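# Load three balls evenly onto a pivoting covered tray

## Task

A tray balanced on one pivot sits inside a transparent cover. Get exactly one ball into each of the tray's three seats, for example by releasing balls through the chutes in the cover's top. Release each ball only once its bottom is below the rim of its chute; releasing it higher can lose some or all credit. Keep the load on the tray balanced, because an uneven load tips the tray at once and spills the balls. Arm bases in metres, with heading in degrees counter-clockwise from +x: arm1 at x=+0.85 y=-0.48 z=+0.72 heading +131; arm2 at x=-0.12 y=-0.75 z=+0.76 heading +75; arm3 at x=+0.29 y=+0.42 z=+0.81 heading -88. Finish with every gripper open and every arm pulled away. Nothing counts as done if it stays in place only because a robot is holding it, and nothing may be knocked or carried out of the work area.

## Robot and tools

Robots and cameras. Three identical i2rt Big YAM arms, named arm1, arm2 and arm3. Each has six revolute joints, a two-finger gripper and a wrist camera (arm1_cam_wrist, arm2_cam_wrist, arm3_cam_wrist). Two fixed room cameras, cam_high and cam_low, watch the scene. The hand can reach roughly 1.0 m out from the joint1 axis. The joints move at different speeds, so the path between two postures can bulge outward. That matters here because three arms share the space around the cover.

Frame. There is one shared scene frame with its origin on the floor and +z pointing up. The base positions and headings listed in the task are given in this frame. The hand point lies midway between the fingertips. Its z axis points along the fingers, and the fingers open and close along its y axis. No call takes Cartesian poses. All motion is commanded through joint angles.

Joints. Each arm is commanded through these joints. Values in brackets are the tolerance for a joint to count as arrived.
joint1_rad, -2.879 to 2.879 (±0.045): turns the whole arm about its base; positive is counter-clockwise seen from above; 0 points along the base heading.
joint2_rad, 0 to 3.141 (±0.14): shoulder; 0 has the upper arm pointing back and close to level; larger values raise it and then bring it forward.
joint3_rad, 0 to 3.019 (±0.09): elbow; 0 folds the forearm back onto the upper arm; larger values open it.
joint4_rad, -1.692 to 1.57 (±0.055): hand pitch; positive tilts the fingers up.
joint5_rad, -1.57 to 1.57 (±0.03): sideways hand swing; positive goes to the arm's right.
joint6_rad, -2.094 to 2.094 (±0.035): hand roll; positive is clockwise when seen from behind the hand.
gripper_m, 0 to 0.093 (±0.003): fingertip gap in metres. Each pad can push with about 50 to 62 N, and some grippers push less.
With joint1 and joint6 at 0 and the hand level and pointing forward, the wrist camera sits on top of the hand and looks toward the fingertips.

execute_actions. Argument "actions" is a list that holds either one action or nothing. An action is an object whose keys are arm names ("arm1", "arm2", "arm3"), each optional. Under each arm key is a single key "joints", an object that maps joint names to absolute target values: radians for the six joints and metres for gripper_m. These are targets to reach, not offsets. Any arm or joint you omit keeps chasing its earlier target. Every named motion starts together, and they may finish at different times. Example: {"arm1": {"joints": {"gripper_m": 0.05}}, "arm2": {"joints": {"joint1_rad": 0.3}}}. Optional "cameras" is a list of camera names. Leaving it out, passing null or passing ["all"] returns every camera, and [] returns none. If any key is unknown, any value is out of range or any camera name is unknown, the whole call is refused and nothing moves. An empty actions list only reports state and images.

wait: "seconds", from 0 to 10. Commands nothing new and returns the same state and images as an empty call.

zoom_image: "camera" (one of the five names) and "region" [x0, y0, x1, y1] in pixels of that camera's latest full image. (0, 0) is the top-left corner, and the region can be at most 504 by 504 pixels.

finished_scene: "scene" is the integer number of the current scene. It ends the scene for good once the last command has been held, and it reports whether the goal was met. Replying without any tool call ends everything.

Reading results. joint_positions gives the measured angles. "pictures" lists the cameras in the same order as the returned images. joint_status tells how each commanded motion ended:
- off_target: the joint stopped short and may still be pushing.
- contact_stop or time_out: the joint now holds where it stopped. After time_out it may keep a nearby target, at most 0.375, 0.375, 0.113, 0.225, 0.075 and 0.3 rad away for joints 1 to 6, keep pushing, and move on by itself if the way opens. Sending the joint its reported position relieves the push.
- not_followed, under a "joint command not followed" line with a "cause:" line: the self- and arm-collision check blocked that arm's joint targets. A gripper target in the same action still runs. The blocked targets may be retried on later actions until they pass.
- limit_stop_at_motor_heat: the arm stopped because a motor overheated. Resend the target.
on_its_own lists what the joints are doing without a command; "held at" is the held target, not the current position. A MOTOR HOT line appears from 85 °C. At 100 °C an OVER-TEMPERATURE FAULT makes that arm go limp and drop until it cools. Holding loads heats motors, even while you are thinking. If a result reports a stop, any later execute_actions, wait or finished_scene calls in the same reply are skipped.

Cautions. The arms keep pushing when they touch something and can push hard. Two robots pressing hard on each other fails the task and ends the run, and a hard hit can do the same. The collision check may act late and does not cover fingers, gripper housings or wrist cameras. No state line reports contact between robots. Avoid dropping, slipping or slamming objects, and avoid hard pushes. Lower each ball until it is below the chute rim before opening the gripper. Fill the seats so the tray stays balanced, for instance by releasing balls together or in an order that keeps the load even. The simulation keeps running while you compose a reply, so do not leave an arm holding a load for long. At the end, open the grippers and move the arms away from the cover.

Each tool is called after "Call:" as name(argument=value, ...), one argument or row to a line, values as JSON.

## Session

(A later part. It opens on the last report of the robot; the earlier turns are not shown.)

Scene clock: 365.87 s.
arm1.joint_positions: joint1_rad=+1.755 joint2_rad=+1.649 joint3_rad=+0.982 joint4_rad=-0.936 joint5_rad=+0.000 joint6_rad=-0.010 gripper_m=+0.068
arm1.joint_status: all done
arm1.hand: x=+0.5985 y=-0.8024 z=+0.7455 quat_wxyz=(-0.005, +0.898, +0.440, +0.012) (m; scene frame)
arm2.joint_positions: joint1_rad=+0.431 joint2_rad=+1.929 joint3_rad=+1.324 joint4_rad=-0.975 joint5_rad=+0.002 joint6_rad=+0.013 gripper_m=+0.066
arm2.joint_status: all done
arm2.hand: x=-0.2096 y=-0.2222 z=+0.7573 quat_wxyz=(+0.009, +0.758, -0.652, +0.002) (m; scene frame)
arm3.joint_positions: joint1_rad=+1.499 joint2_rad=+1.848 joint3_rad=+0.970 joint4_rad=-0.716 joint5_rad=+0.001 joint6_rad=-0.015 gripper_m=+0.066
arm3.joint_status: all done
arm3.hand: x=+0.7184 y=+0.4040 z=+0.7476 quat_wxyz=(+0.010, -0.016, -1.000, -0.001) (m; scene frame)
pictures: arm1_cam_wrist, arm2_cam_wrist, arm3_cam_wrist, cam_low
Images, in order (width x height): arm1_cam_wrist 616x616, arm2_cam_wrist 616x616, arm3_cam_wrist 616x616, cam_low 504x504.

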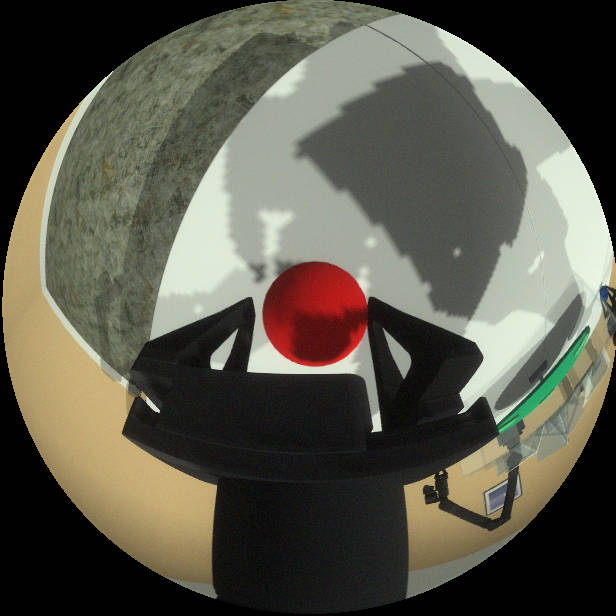

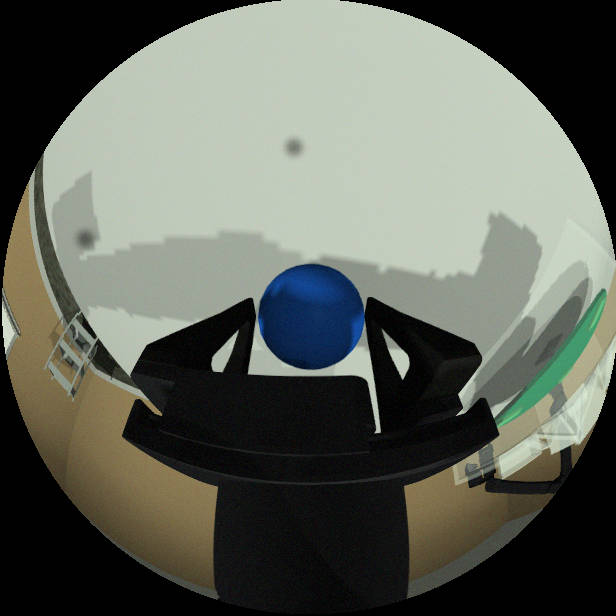

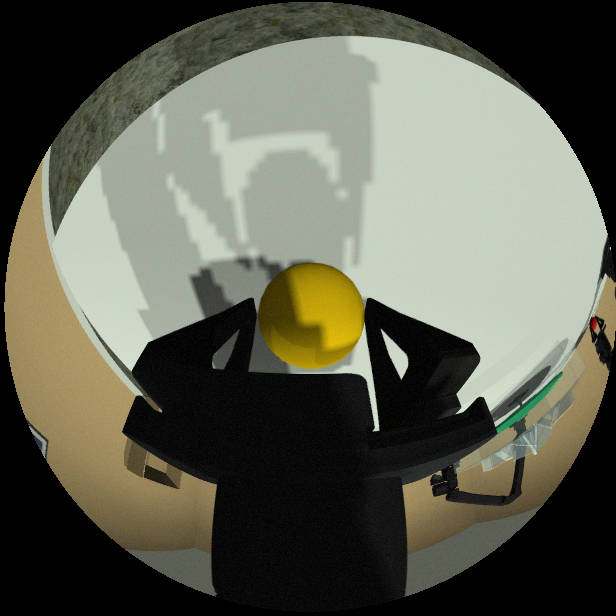

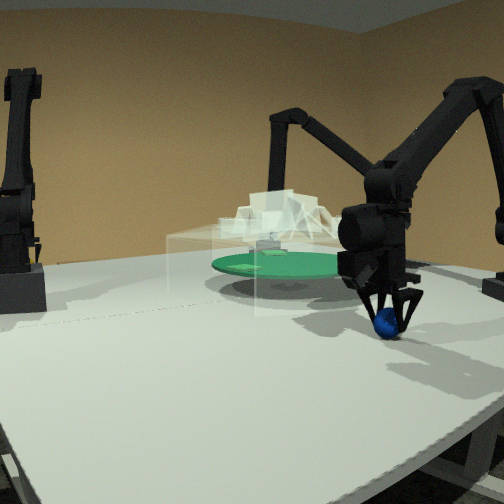

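Call:
execute_actions(
  actions=[
    {"arm1": {"joints": {"gripper_m": 0.046}}, "arm2": {"joints": {"gripper_m": 0.046}}, "arm3": {"joints": {"gripper_m": 0.046}}},
  ],
  cameras=["arm1_cam_wrist", "arm2_cam_wrist", "arm3_cam_wrist"],
)

Scene clock: 457.03 s.
arm1.joint_positions: joint1_rad=+1.755 joint2_rad=+1.650 joint3_rad=+0.982 joint4_rad=-0.935 joint5_rad=+0.000 joint6_rad=-0.010 gripper_m=+0.056
arm1.joint_status: gripper_m off_target (ended at +0.056, target +0.046)
arm1.hand: x=+0.5982 y=-0.8025 z=+0.7454 quat_wxyz=(-0.005, +0.898, +0.440, +0.011) (m; scene frame)
arm2.joint_positions: joint1_rad=+0.431 joint2_rad=+1.929 joint3_rad=+1.324 joint4_rad=-0.973 joint5_rad=+0.002 joint6_rad=+0.013 gripper_m=+0.055
arm2.joint_status: gripper_m off_target (ended at +0.055, target +0.046)
arm2.hand: x=-0.2097 y=-0.2219 z=+0.7573 quat_wxyz=(+0.009, +0.758, -0.652, +0.001) (m; scene frame)
arm3.joint_positions: joint1_rad=+1.499 joint2_rad=+1.848 joint3_rad=+0.970 joint4_rad=-0.715 joint5_rad=+0.001 joint6_rad=-0.015 gripper_m=+0.055
arm3.joint_status: gripper_m off_target (ended at +0.055, target +0.046)
arm3.hand: x=+0.7186 y=+0.4040 z=+0.7476 quat_wxyz=(+0.009, -0.016, -1.000, -0.001) (m; scene frame)
pictures: arm1_cam_wrist, arm2_cam_wrist, arm3_cam_wrist
Images, in order (width x height): arm1_cam_wrist 616x616, arm2_cam_wrist 616x616, arm3_cam_wrist 616x616.

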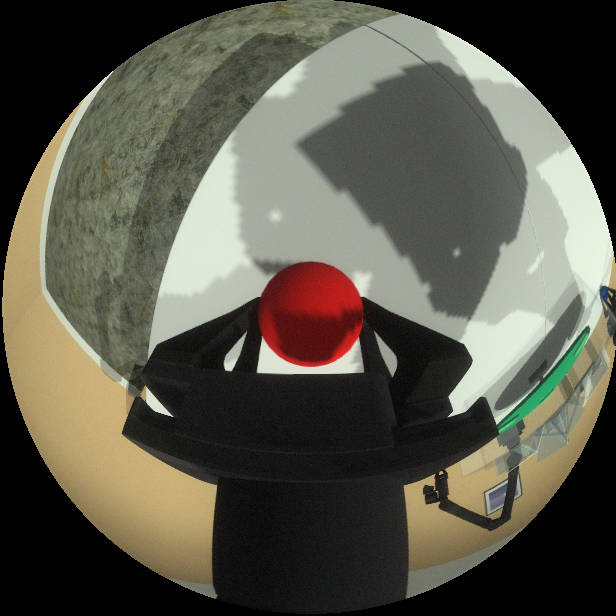

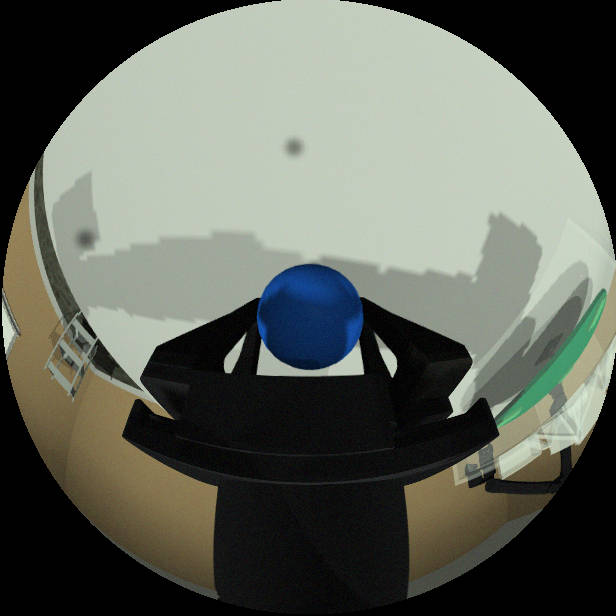

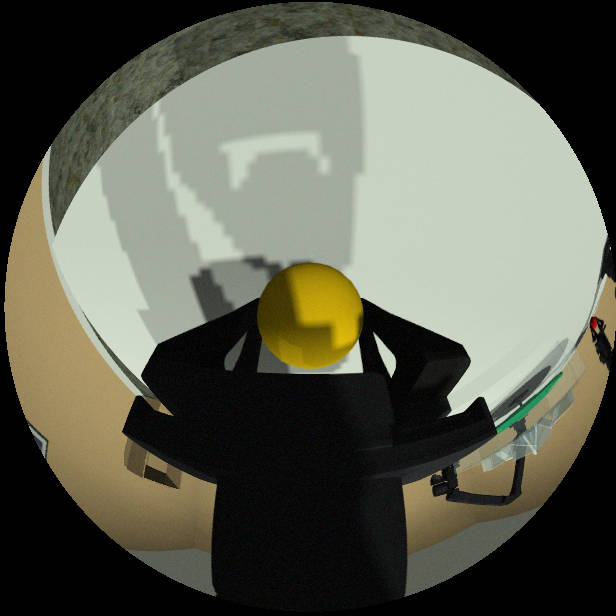

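Call:
execute_actions(
  actions=[
    {"arm1": {"joints": {"joint2_rad": 1.457, "joint3_rad": 1.56, "joint4_rad": -1.667}}, "arm2": {"joints": {"joint2_rad": 1.506, "joint3_rad": 1.547, "joint4_rad": -1.60}}, "arm3": {"joints": {"joint2_rad": 1.60, "joint3_rad": 1.496, "joint4_rad": -1.457}}},
  ],
  cameras=["cam_low"],
)

Scene clock: 496.47 s.
arm1.joint_positions: joint1_rad=+1.755 joint2_rad=+1.453 joint3_rad=+1.502 joint4_rad=-1.656 joint5_rad=+0.000 joint6_rad=-0.010 gripper_m=+0.056
arm1.joint_status: all done
arm1.hand: x=+0.5957 y=-0.8053 z=+1.0127 quat_wxyz=(-0.006, +0.898, +0.440, +0.013) (m; scene frame)
arm2.joint_positions: joint1_rad=+0.431 joint2_rad=+1.515 joint3_rad=+1.529 joint4_rad=-1.590 joint5_rad=+0.002 joint6_rad=+0.013 gripper_m=+0.055
arm2.joint_status: all done
arm2.hand: x=-0.1930 y=-0.3000 z=+1.0313 quat_wxyz=(+0.008, +0.758, -0.652, +0.000) (m; scene frame)
arm3.joint_positions: joint1_rad=+1.499 joint2_rad=+1.606 joint3_rad=+1.471 joint4_rad=-1.448 joint5_rad=+0.001 joint6_rad=-0.015 gripper_m=+0.055
arm3.joint_status: all done
arm3.hand: x=+0.7667 y=+0.4012 z=+1.0209 quat_wxyz=(+0.004, -0.016, -1.000, -0.001) (m; scene frame)
pictures: cam_low
Images, in order (width x height): cam_low 504x504.

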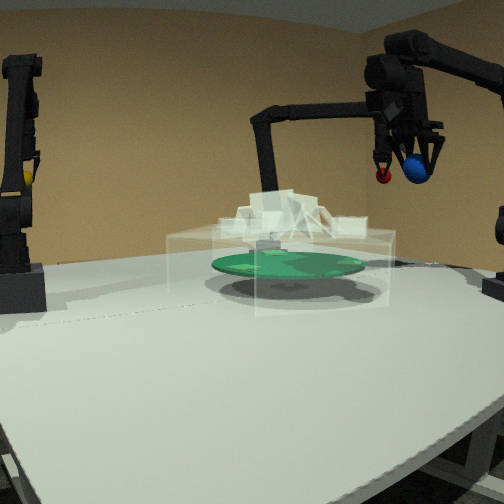

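Call:
execute_actions(
  actions=[
    {"arm1": {"joints": {"joint1_rad": 0.45, "joint3_rad": 1.59, "joint6_rad": 0.58}}, "arm2": {"joints": {"joint1_rad": -0.463, "joint6_rad": 0.77}}, "arm3": {"joints": {"joint1_rad": -0.13, "joint6_rad": 0.335}}},
  ],
)

Scene clock: 505.57 s.
arm1.joint_positions: joint1_rad=+0.446 joint2_rad=+1.469 joint3_rad=+1.516 joint4_rad=-1.656 joint5_rad=+0.002 joint6_rad=+0.570 gripper_m=+0.056
arm1.joint_status: all done
arm1.hand: x=+0.4670 y=-0.3102 z=+1.0088 quat_wxyz=(+0.001, +0.883, -0.469, +0.019) (m; scene frame)
arm2.joint_positions: joint1_rad=-0.468 joint2_rad=+1.515 joint3_rad=+1.529 joint4_rad=-1.590 joint5_rad=+0.002 joint6_rad=+0.756 gripper_m=+0.055
arm2.joint_status: all done
arm2.hand: x=+0.1815 y=-0.4107 z=+1.0274 quat_wxyz=(+0.008, +0.040, -0.999, +0.006) (m; scene frame)
arm3.joint_positions: joint1_rad=-0.132 joint2_rad=+1.608 joint3_rad=+1.471 joint4_rad=-1.448 joint5_rad=+0.001 joint6_rad=+0.320 gripper_m=+0.055
arm3.joint_status: all done
arm3.hand: x=+0.2374 y=-0.0523 z=+1.0166 quat_wxyz=(+0.006, -0.841, -0.541, -0.006) (m; scene frame)
pictures: arm1_cam_wrist, arm2_cam_wrist, arm3_cam_wrist, cam_high, cam_low
Images, in order (width x height): arm1_cam_wrist 616x616, arm2_cam_wrist 616x616, arm3_cam_wrist 616x616, cam_high 504x504, cam_low 504x504.

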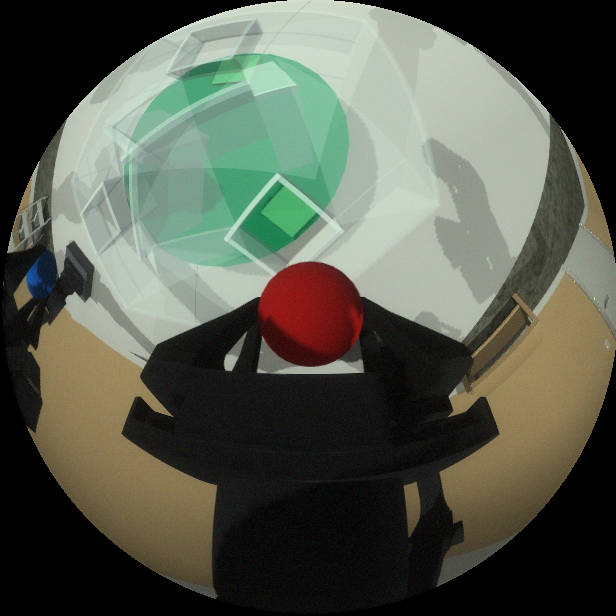

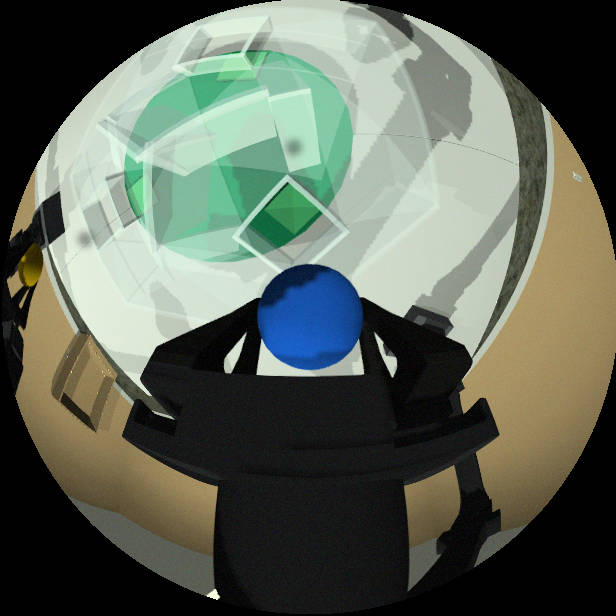

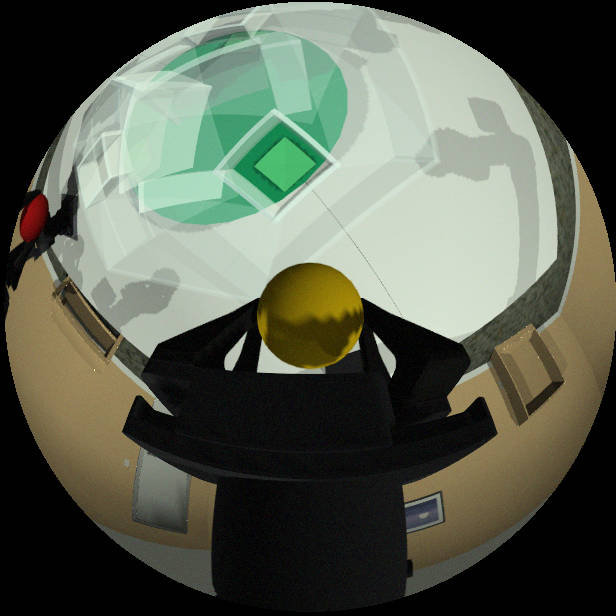

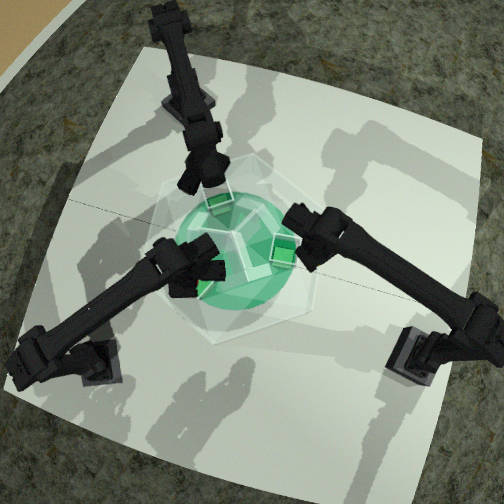

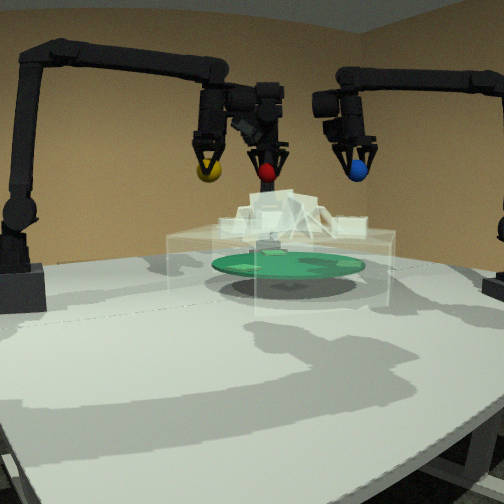

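Call:
zoom_image(
  camera="arm1_cam_wrist",
  region=[200, 140, 400, 340],
)

Call:
zoom_image(
  camera="arm2_cam_wrist",
  region=[200, 140, 400, 340],
)

Call:
zoom_image(
  camera="arm3_cam_wrist",
  region=[180, 80, 380, 280],
)

Call:
zoom_image(
  camera="cam_low",
  region=[160, 120, 410, 330],
)

Region (200, 140, 400, 340) of arm1_cam_wrist's 616x616 image, scaled by 2.520, with more detail than that image has.

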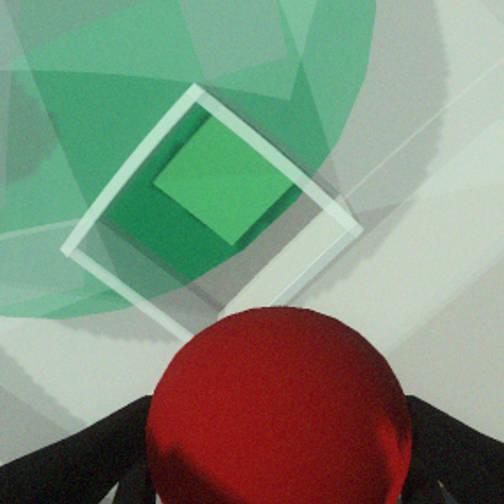

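Region (200, 140, 400, 340) of arm2_cam_wrist's 616x616 image, scaled by 2.520, with more detail than that image has.

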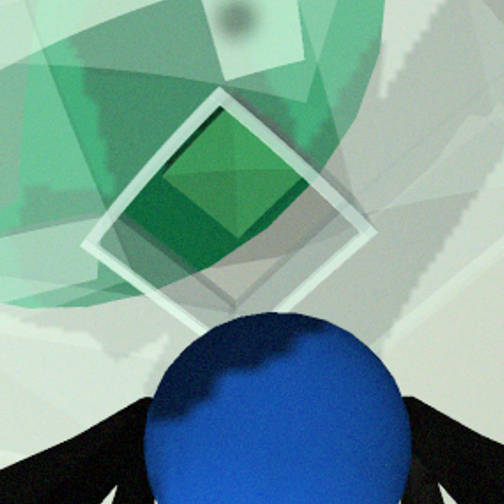

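Region (180, 80, 380, 280) of arm3_cam_wrist's 616x616 image, scaled by 2.520, with more detail than that image has.

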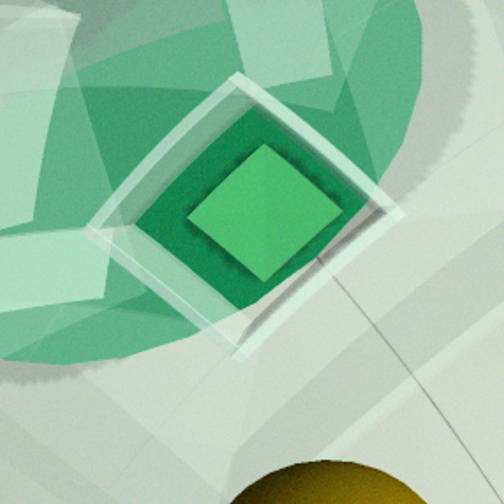

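Region (160, 120, 410, 330) of cam_low's 504x504 image, scaled by 2.016, with more detail than that image has; it fills the top 423 rows of this view, and the rest is white.

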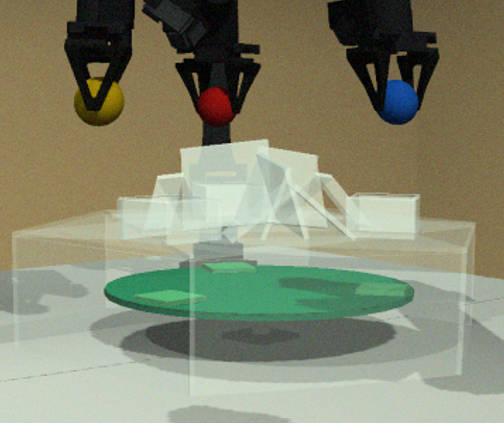

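Call:
execute_actions(
  actions=[
    {"arm1": {"joints": {"joint1_rad": 0.492, "joint2_rad": 1.508, "joint3_rad": 1.425, "joint4_rad": -1.462}}, "arm2": {"joints": {"joint1_rad": -0.442, "joint2_rad": 1.572, "joint3_rad": 1.425, "joint4_rad": -1.398}}, "arm3": {"joints": {"joint1_rad": -0.112, "joint2_rad": 1.826, "joint3_rad": 1.68, "joint4_rad": -1.38}}},
  ],
  cameras=["arm1_cam_wrist", "arm2_cam_wrist", "arm3_cam_wrist", "cam_low"],
)

Scene clock: 593.57 s.
arm1.joint_positions: joint1_rad=+0.490 joint2_rad=+1.521 joint3_rad=+1.421 joint4_rad=-1.476 joint5_rad=+0.001 joint6_rad=+0.570 gripper_m=+0.056
arm1.joint_status: all done
arm1.hand: x=+0.4349 y=-0.3183 z=+0.9505 quat_wxyz=(+0.003, +0.893, -0.450, +0.002) (m; scene frame)
arm2.joint_positions: joint1_rad=-0.451 joint2_rad=+1.587 joint3_rad=+1.412 joint4_rad=-1.408 joint5_rad=+0.002 joint6_rad=+0.756 gripper_m=+0.055
arm2.joint_status: all done
arm2.hand: x=+0.1879 y=-0.3909 z=+0.9513 quat_wxyz=(+0.010, +0.048, -0.999, +0.008) (m; scene frame)
arm3.joint_positions: joint1_rad=-0.126 joint2_rad=+1.846 joint3_rad=+1.631 joint4_rad=-1.381 joint5_rad=+0.001 joint6_rad=+0.320 gripper_m=+0.055
arm3.joint_status: all done
arm3.hand: x=+0.2327 y=-0.1303 z=+0.9572 quat_wxyz=(+0.010, -0.839, -0.544, -0.010) (m; scene frame)
pictures: arm1_cam_wrist, arm2_cam_wrist, arm3_cam_wrist, cam_low
Images, in order (width x height): arm1_cam_wrist 616x616, arm2_cam_wrist 616x616, arm3_cam_wrist 616x616, cam_low 504x504.

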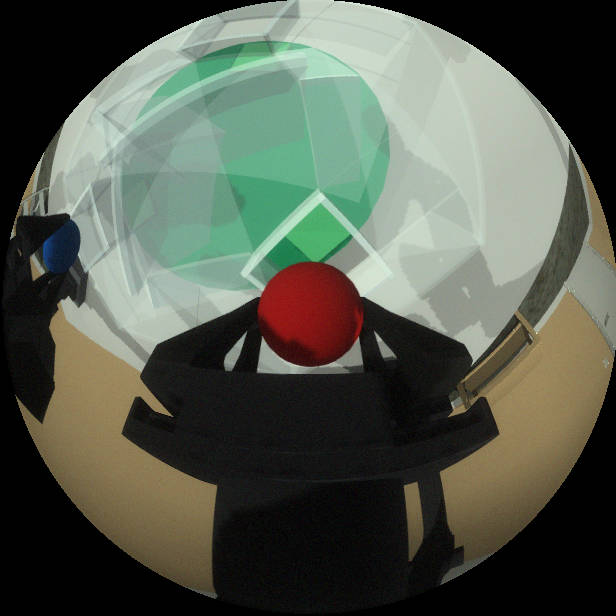

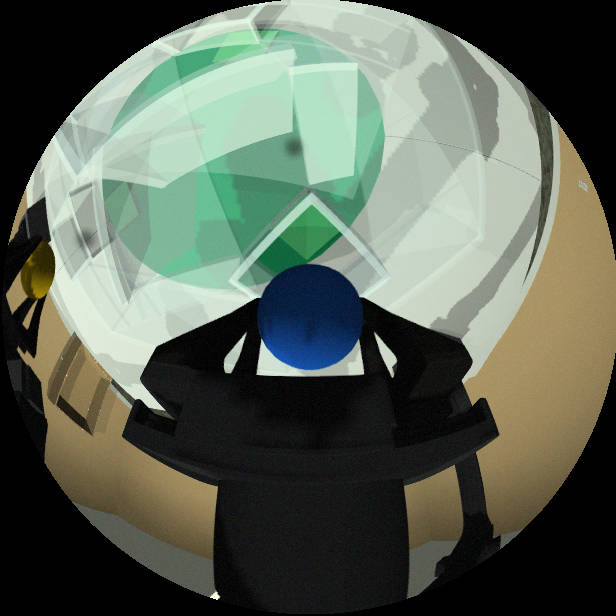

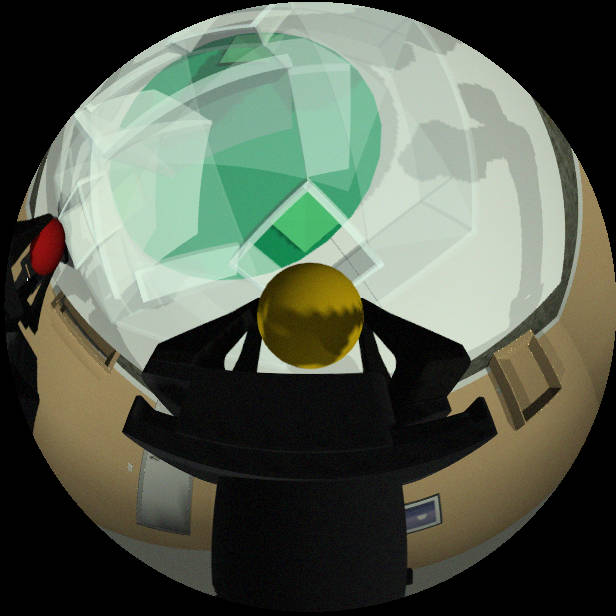

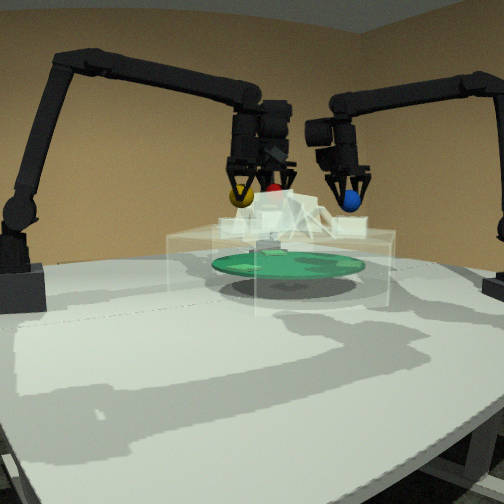

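Call:
zoom_image(
  camera="arm1_cam_wrist",
  region=[210, 160, 410, 360],
)

Call:
zoom_image(
  camera="arm2_cam_wrist",
  region=[210, 160, 410, 360],
)

Call:
zoom_image(
  camera="arm3_cam_wrist",
  region=[210, 160, 410, 360],
)

Call:
zoom_image(
  camera="cam_low",
  region=[200, 150, 390, 260],
)

Region (210, 160, 410, 360) of arm1_cam_wrist's 616x616 image, scaled by 2.520, with more detail than that image has.

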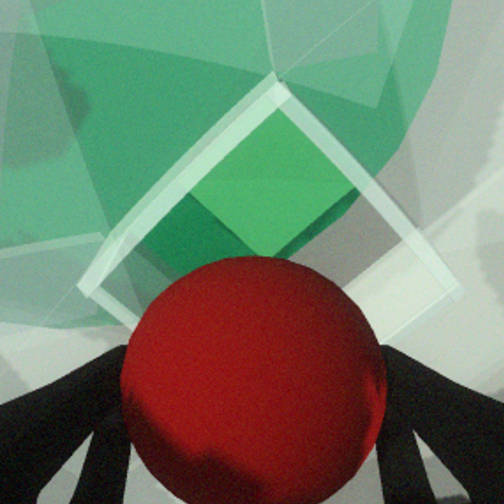

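Region (210, 160, 410, 360) of arm2_cam_wrist's 616x616 image, scaled by 2.520, with more detail than that image has.

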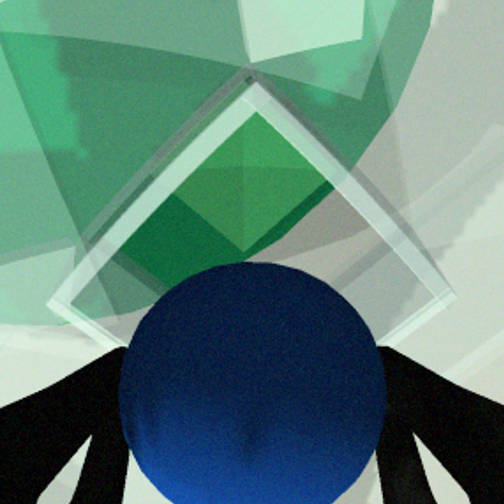

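Region (210, 160, 410, 360) of arm3_cam_wrist's 616x616 image, scaled by 2.520, with more detail than that image has.

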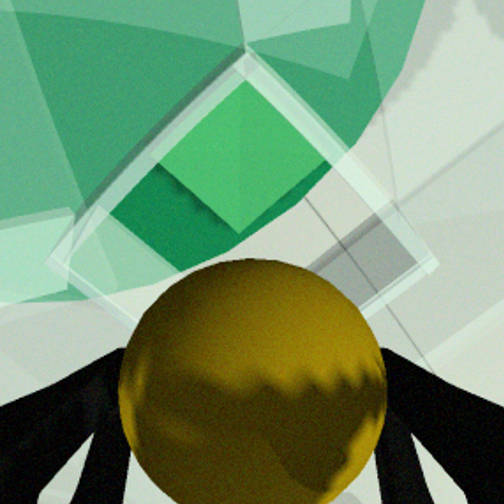

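Region (200, 150, 390, 260) of cam_low's 504x504 image, scaled by 2.653, with more detail than that image has; it fills the top 292 rows of this view, and the rest is white.

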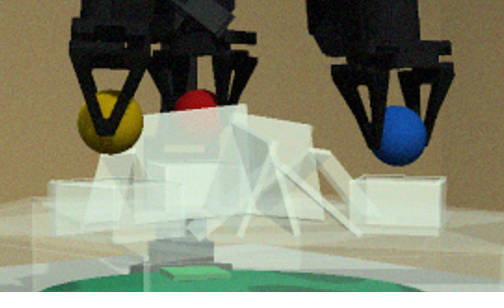

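Call:
execute_actions(
  actions=[
    {"arm1": {"joints": {"joint1_rad": 0.478, "joint3_rad": 1.334, "joint4_rad": -1.378}}, "arm2": {"joints": {"joint3_rad": 1.35, "joint4_rad": -1.31}}, "arm3": {"joints": {"joint3_rad": 1.54, "joint4_rad": -1.214}}},
  ],
  cameras=["arm1_cam_wrist", "arm2_cam_wrist", "arm3_cam_wrist", "cam_low"],
)

Scene clock: 687.23 s.
arm1.joint_positions: joint1_rad=+0.489 joint2_rad=+1.521 joint3_rad=+1.330 joint4_rad=-1.392 joint5_rad=+0.001 joint6_rad=+0.570 gripper_m=+0.056
arm1.joint_status: all done
arm1.hand: x=+0.4412 y=-0.3208 z=+0.9163 quat_wxyz=(+0.003, +0.893, -0.450, +0.006) (m; scene frame)
arm2.joint_positions: joint1_rad=-0.451 joint2_rad=+1.587 joint3_rad=+1.340 joint4_rad=-1.321 joint5_rad=+0.002 joint6_rad=+0.756 gripper_m=+0.055
arm2.joint_status: all done
arm2.hand: x=+0.1861 y=-0.3927 z=+0.9243 quat_wxyz=(+0.005, +0.048, -0.999, +0.003) (m; scene frame)
arm3.joint_positions: joint1_rad=-0.126 joint2_rad=+1.835 joint3_rad=+1.531 joint4_rad=-1.225 joint5_rad=+0.001 joint6_rad=+0.320 gripper_m=+0.055
arm3.joint_status: all done
arm3.hand: x=+0.2325 y=-0.1343 z=+0.9266 quat_wxyz=(-0.016, -0.839, -0.544, +0.011) (m; scene frame)
pictures: arm1_cam_wrist, arm2_cam_wrist, arm3_cam_wrist, cam_low
Images, in order (width x height): arm1_cam_wrist 616x616, arm2_cam_wrist 616x616, arm3_cam_wrist 616x616, cam_low 504x504.

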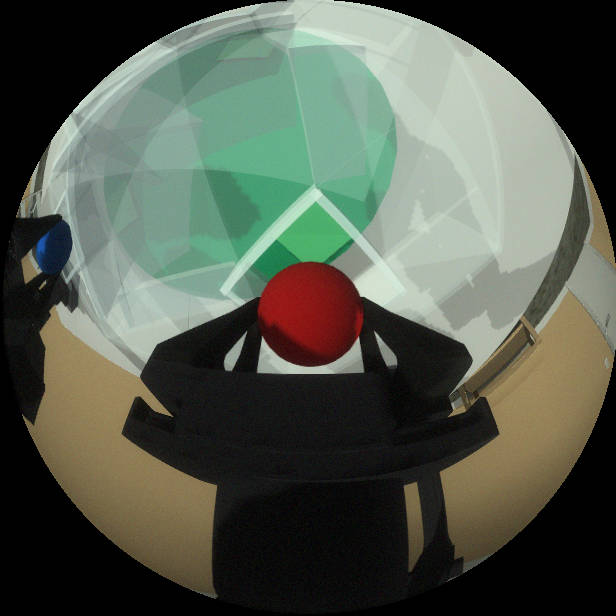

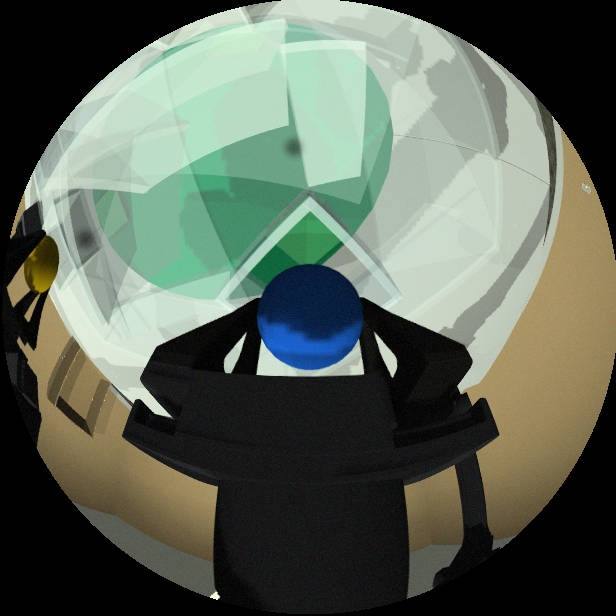

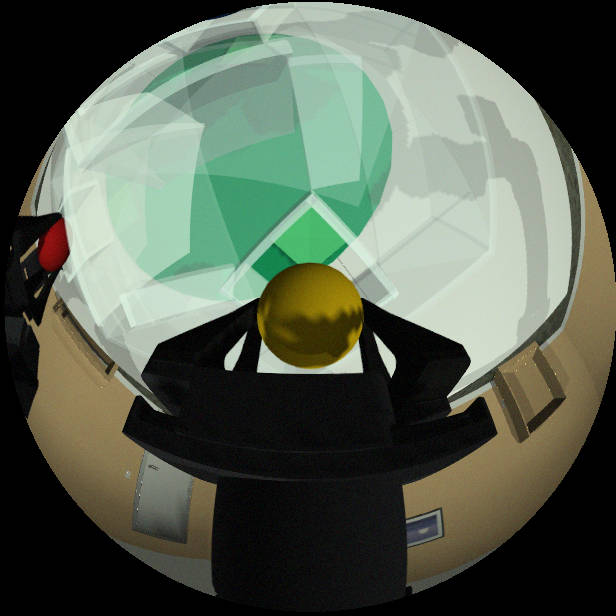

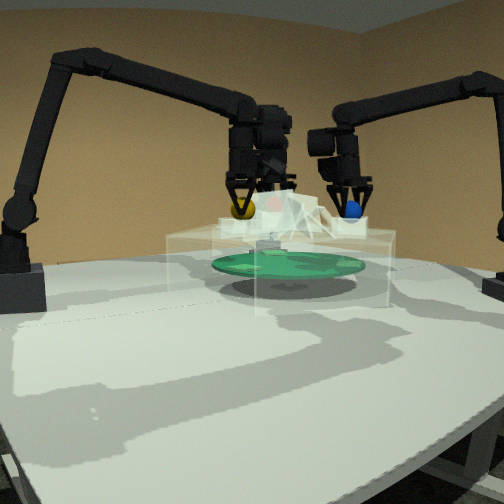

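Call:
zoom_image(
  camera="arm1_cam_wrist",
  region=[200, 160, 420, 380],
)

Call:
zoom_image(
  camera="arm2_cam_wrist",
  region=[200, 160, 420, 380],
)

Call:
zoom_image(
  camera="arm3_cam_wrist",
  region=[200, 160, 420, 380],
)

Call:
zoom_image(
  camera="cam_low",
  region=[200, 160, 390, 260],
)

Region (200, 160, 420, 380) of arm1_cam_wrist's 616x616 image, scaled by 2.291, with more detail than that image has.

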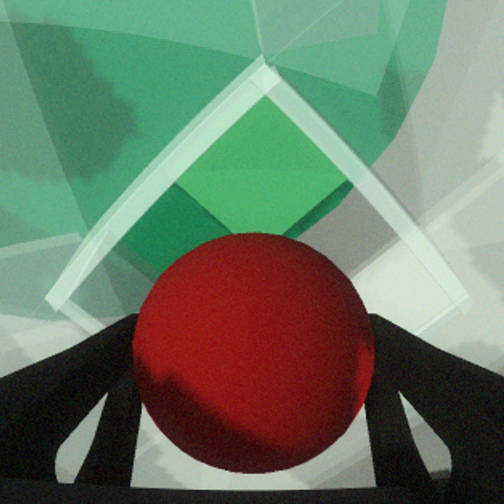

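Region (200, 160, 420, 380) of arm2_cam_wrist's 616x616 image, scaled by 2.291, with more detail than that image has.

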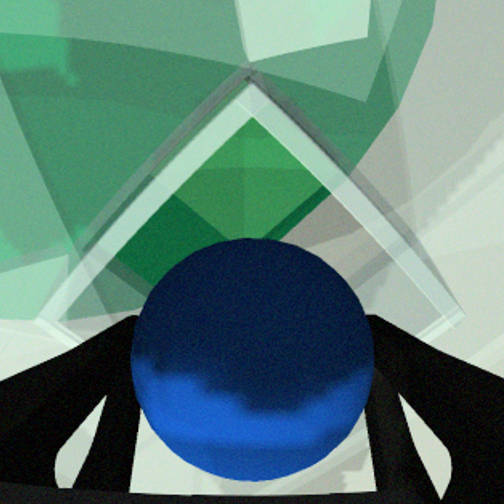

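Region (200, 160, 420, 380) of arm3_cam_wrist's 616x616 image, scaled by 2.291, with more detail than that image has.

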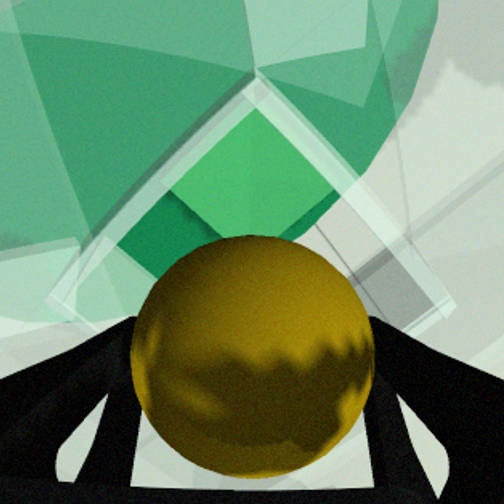

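Region (200, 160, 390, 260) of cam_low's 504x504 image, scaled by 2.653, with more detail than that image has; it fills the top 265 rows of this view, and the rest is white.

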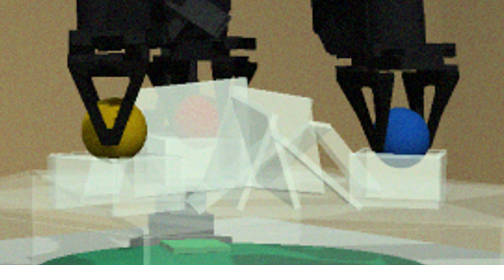

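Call:
execute_actions(
  actions=[
    {"arm1": {"joints": {"joint1_rad": 0.469, "joint3_rad": 1.328, "joint4_rad": -1.36}}, "arm3": {"joints": {"joint2_rad": 1.86}}},
  ],
  cameras=["arm1_cam_wrist", "arm3_cam_wrist", "cam_low"],
)

Scene clock: 712.00 s.
arm1.joint_positions: joint1_rad=+0.478 joint2_rad=+1.521 joint3_rad=+1.330 joint4_rad=-1.374 joint5_rad=+0.001 joint6_rad=+0.570 gripper_m=+0.056
arm1.joint_status: all done
arm1.hand: x=+0.4390 y=-0.3143 z=+0.9163 quat_wxyz=(+0.004, +0.890, -0.456, -0.003) (m; scene frame)
arm2.joint_positions: joint1_rad=-0.451 joint2_rad=+1.587 joint3_rad=+1.340 joint4_rad=-1.321 joint5_rad=+0.002 joint6_rad=+0.756 gripper_m=+0.055
arm2.joint_status: not commanded
arm2.hand: x=+0.1861 y=-0.3927 z=+0.9243 quat_wxyz=(+0.005, +0.048, -0.999, +0.003) (m; scene frame)
arm3.joint_positions: joint1_rad=-0.126 joint2_rad=+1.856 joint3_rad=+1.531 joint4_rad=-1.224 joint5_rad=+0.001 joint6_rad=+0.320 gripper_m=+0.055
arm3.joint_status: all done
arm3.hand: x=+0.2325 y=-0.1340 z=+0.9153 quat_wxyz=(-0.008, -0.839, -0.544, +0.005) (m; scene frame)
pictures: arm1_cam_wrist, arm3_cam_wrist, cam_low
Images, in order (width x height): arm1_cam_wrist 616x616, arm3_cam_wrist 616x616, cam_low 504x504.

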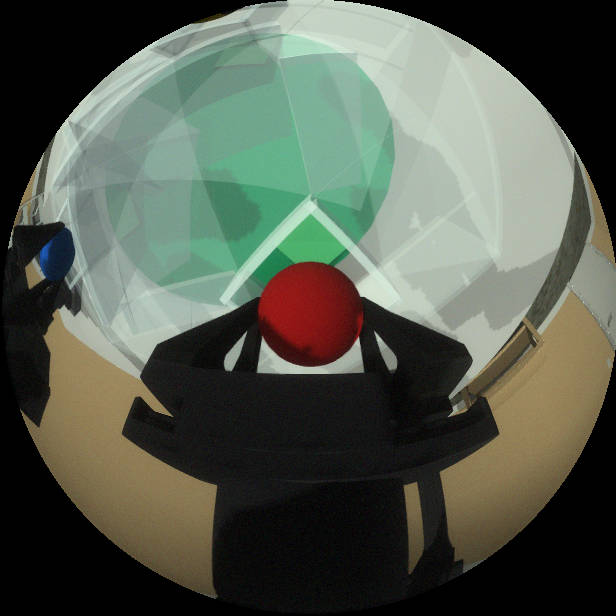

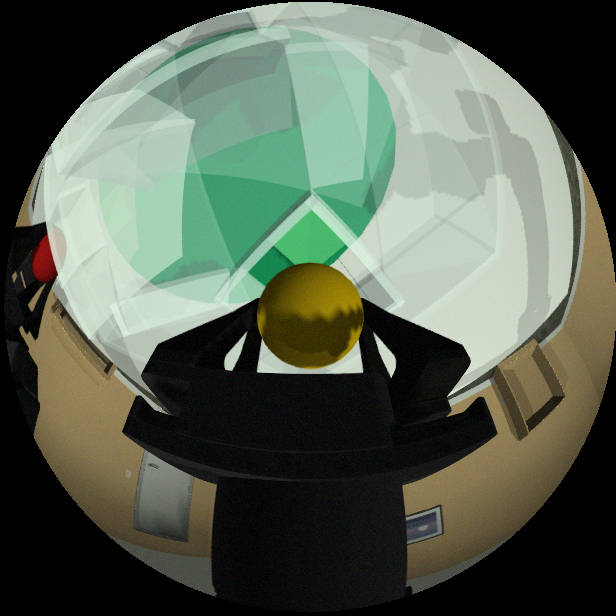

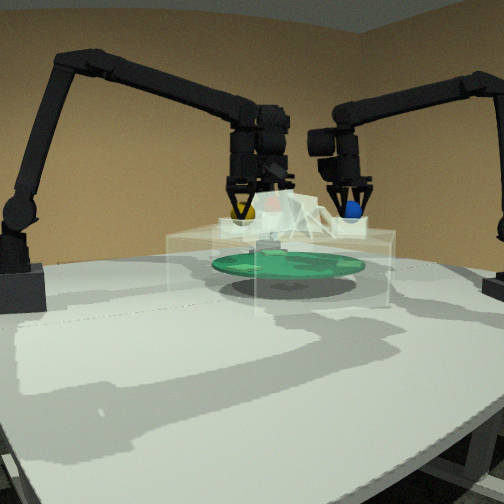

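Call:
execute_actions(
  actions=[
    {"arm1": {"joints": {"gripper_m": 0.07}}, "arm2": {"joints": {"gripper_m": 0.07}}, "arm3": {"joints": {"gripper_m": 0.07}}},
  ],
)

Scene clock: 731.50 s.
arm1.joint_positions: joint1_rad=+0.478 joint2_rad=+1.521 joint3_rad=+1.330 joint4_rad=-1.374 joint5_rad=+0.001 joint6_rad=+0.570 gripper_m=+0.070
arm1.joint_status: all done
arm1.hand: x=+0.4390 y=-0.3143 z=+0.9163 quat_wxyz=(+0.004, +0.890, -0.456, -0.003) (m; scene frame)
arm2.joint_positions: joint1_rad=-0.451 joint2_rad=+1.587 joint3_rad=+1.340 joint4_rad=-1.321 joint5_rad=+0.002 joint6_rad=+0.757 gripper_m=+0.070
arm2.joint_status: all done
arm2.hand: x=+0.1861 y=-0.3927 z=+0.9243 quat_wxyz=(+0.005, +0.048, -0.999, +0.003) (m; scene frame)
arm3.joint_positions: joint1_rad=-0.126 joint2_rad=+1.856 joint3_rad=+1.531 joint4_rad=-1.224 joint5_rad=+0.001 joint6_rad=+0.320 gripper_m=+0.070
arm3.joint_status: all done
arm3.hand: x=+0.2325 y=-0.1340 z=+0.9153 quat_wxyz=(-0.008, -0.839, -0.544, +0.005) (m; scene frame)
pictures: arm1_cam_wrist, arm2_cam_wrist, arm3_cam_wrist, cam_high, cam_low
Images, in order (width x height): arm1_cam_wrist 616x616, arm2_cam_wrist 616x616, arm3_cam_wrist 616x616, cam_high 504x504, cam_low 504x504.

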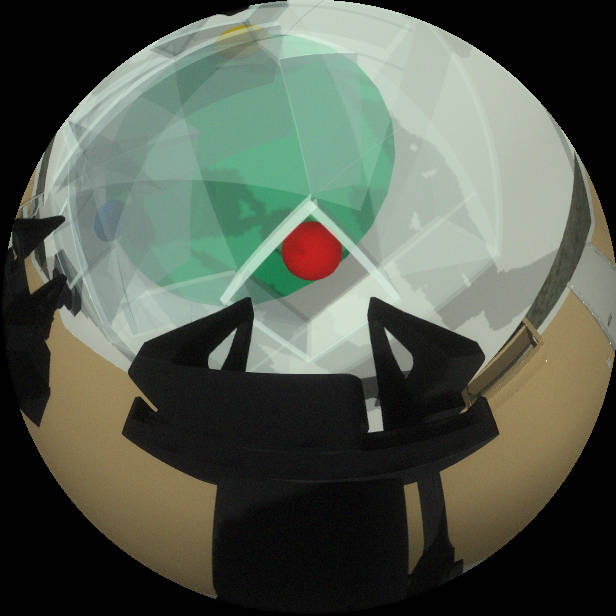

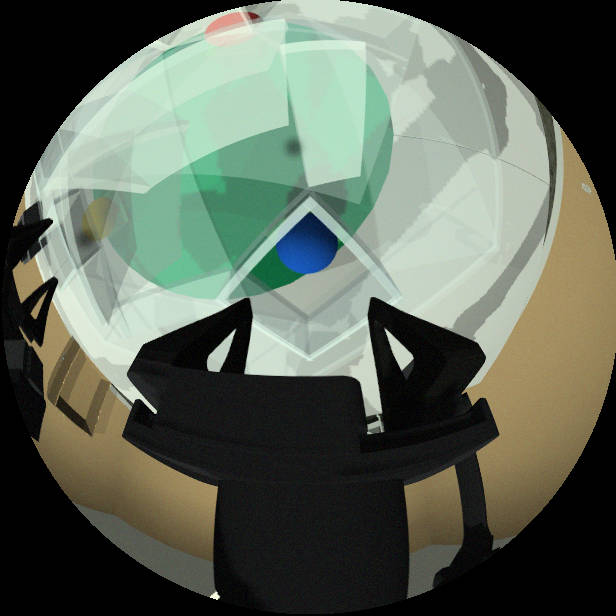

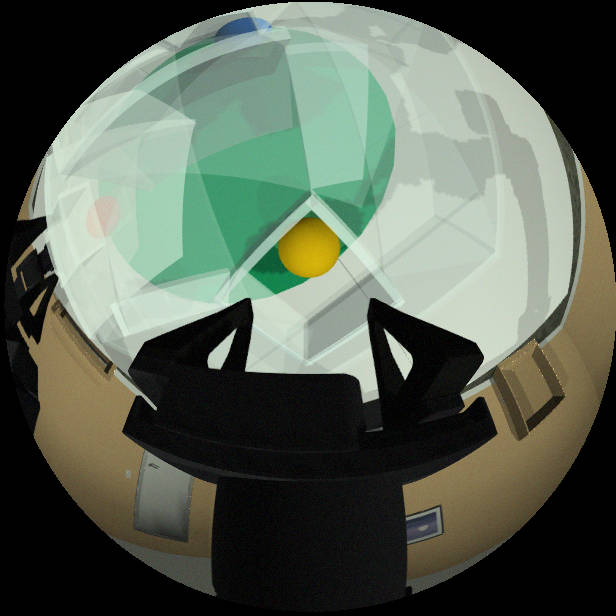

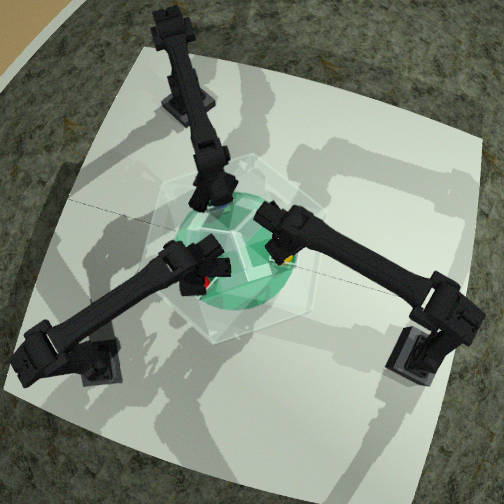

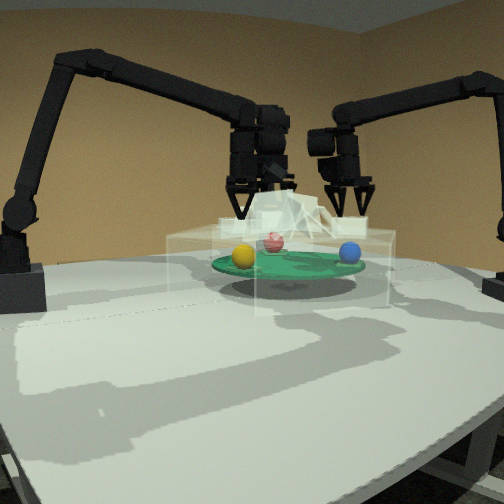

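Call:
execute_actions(
  actions=[
    {"arm1": {"joints": {"joint2_rad": 0.85}}, "arm2": {"joints": {"joint2_rad": 0.9}}, "arm3": {"joints": {"joint2_rad": 1.1}}},
  ],
  cameras=["cam_high", "cam_low"],
)

Scene clock: 739.40 s.
arm1.joint_positions: joint1_rad=+0.478 joint2_rad=+0.847 joint3_rad=+1.330 joint4_rad=-1.370 joint5_rad=+0.001 joint6_rad=+0.570 gripper_m=+0.070
arm1.joint_status: all done
arm1.hand: x=+0.5625 y=-0.3610 z=+1.1682 quat_wxyz=(+0.036, +0.838, -0.430, -0.334) (m; scene frame)
arm2.joint_positions: joint1_rad=-0.451 joint2_rad=+0.894 joint3_rad=+1.340 joint4_rad=-1.318 joint5_rad=+0.002 joint6_rad=+0.757 gripper_m=+0.070
arm2.joint_status: all done
arm2.hand: x=+0.1063 y=-0.4861 z=+1.2019 quat_wxyz=(-0.232, +0.044, -0.941, -0.243) (m; scene frame)
arm3.joint_positions: joint1_rad=-0.126 joint2_rad=+1.106 joint3_rad=+1.531 joint4_rad=-1.219 joint5_rad=+0.001 joint6_rad=+0.320 gripper_m=+0.070
arm3.joint_status: all done
arm3.hand: x=+0.2437 y=-0.0078 z=+1.2898 quat_wxyz=(-0.295, -0.778, -0.503, +0.235) (m; scene frame)
pictures: cam_high, cam_low
Images, in order (width x height): cam_high 504x504, cam_low 504x504.

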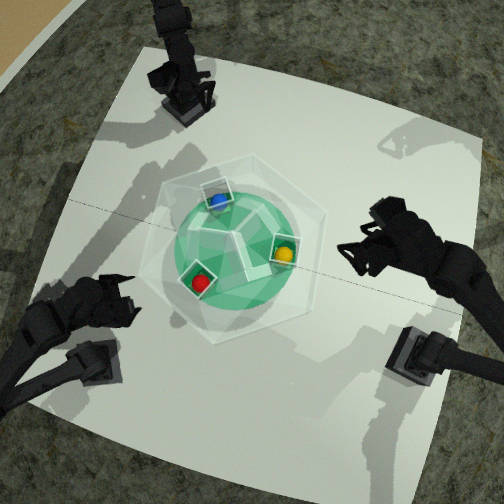

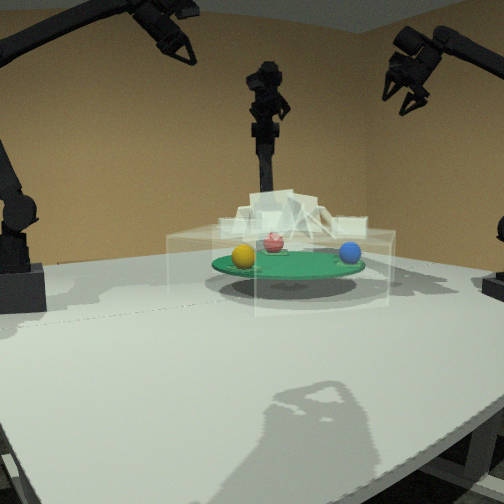

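All three balls are seated, the tray is level and the arms are clear.

Call:
finished_scene(
  scene=1,
)

The scene is finished: the task was done.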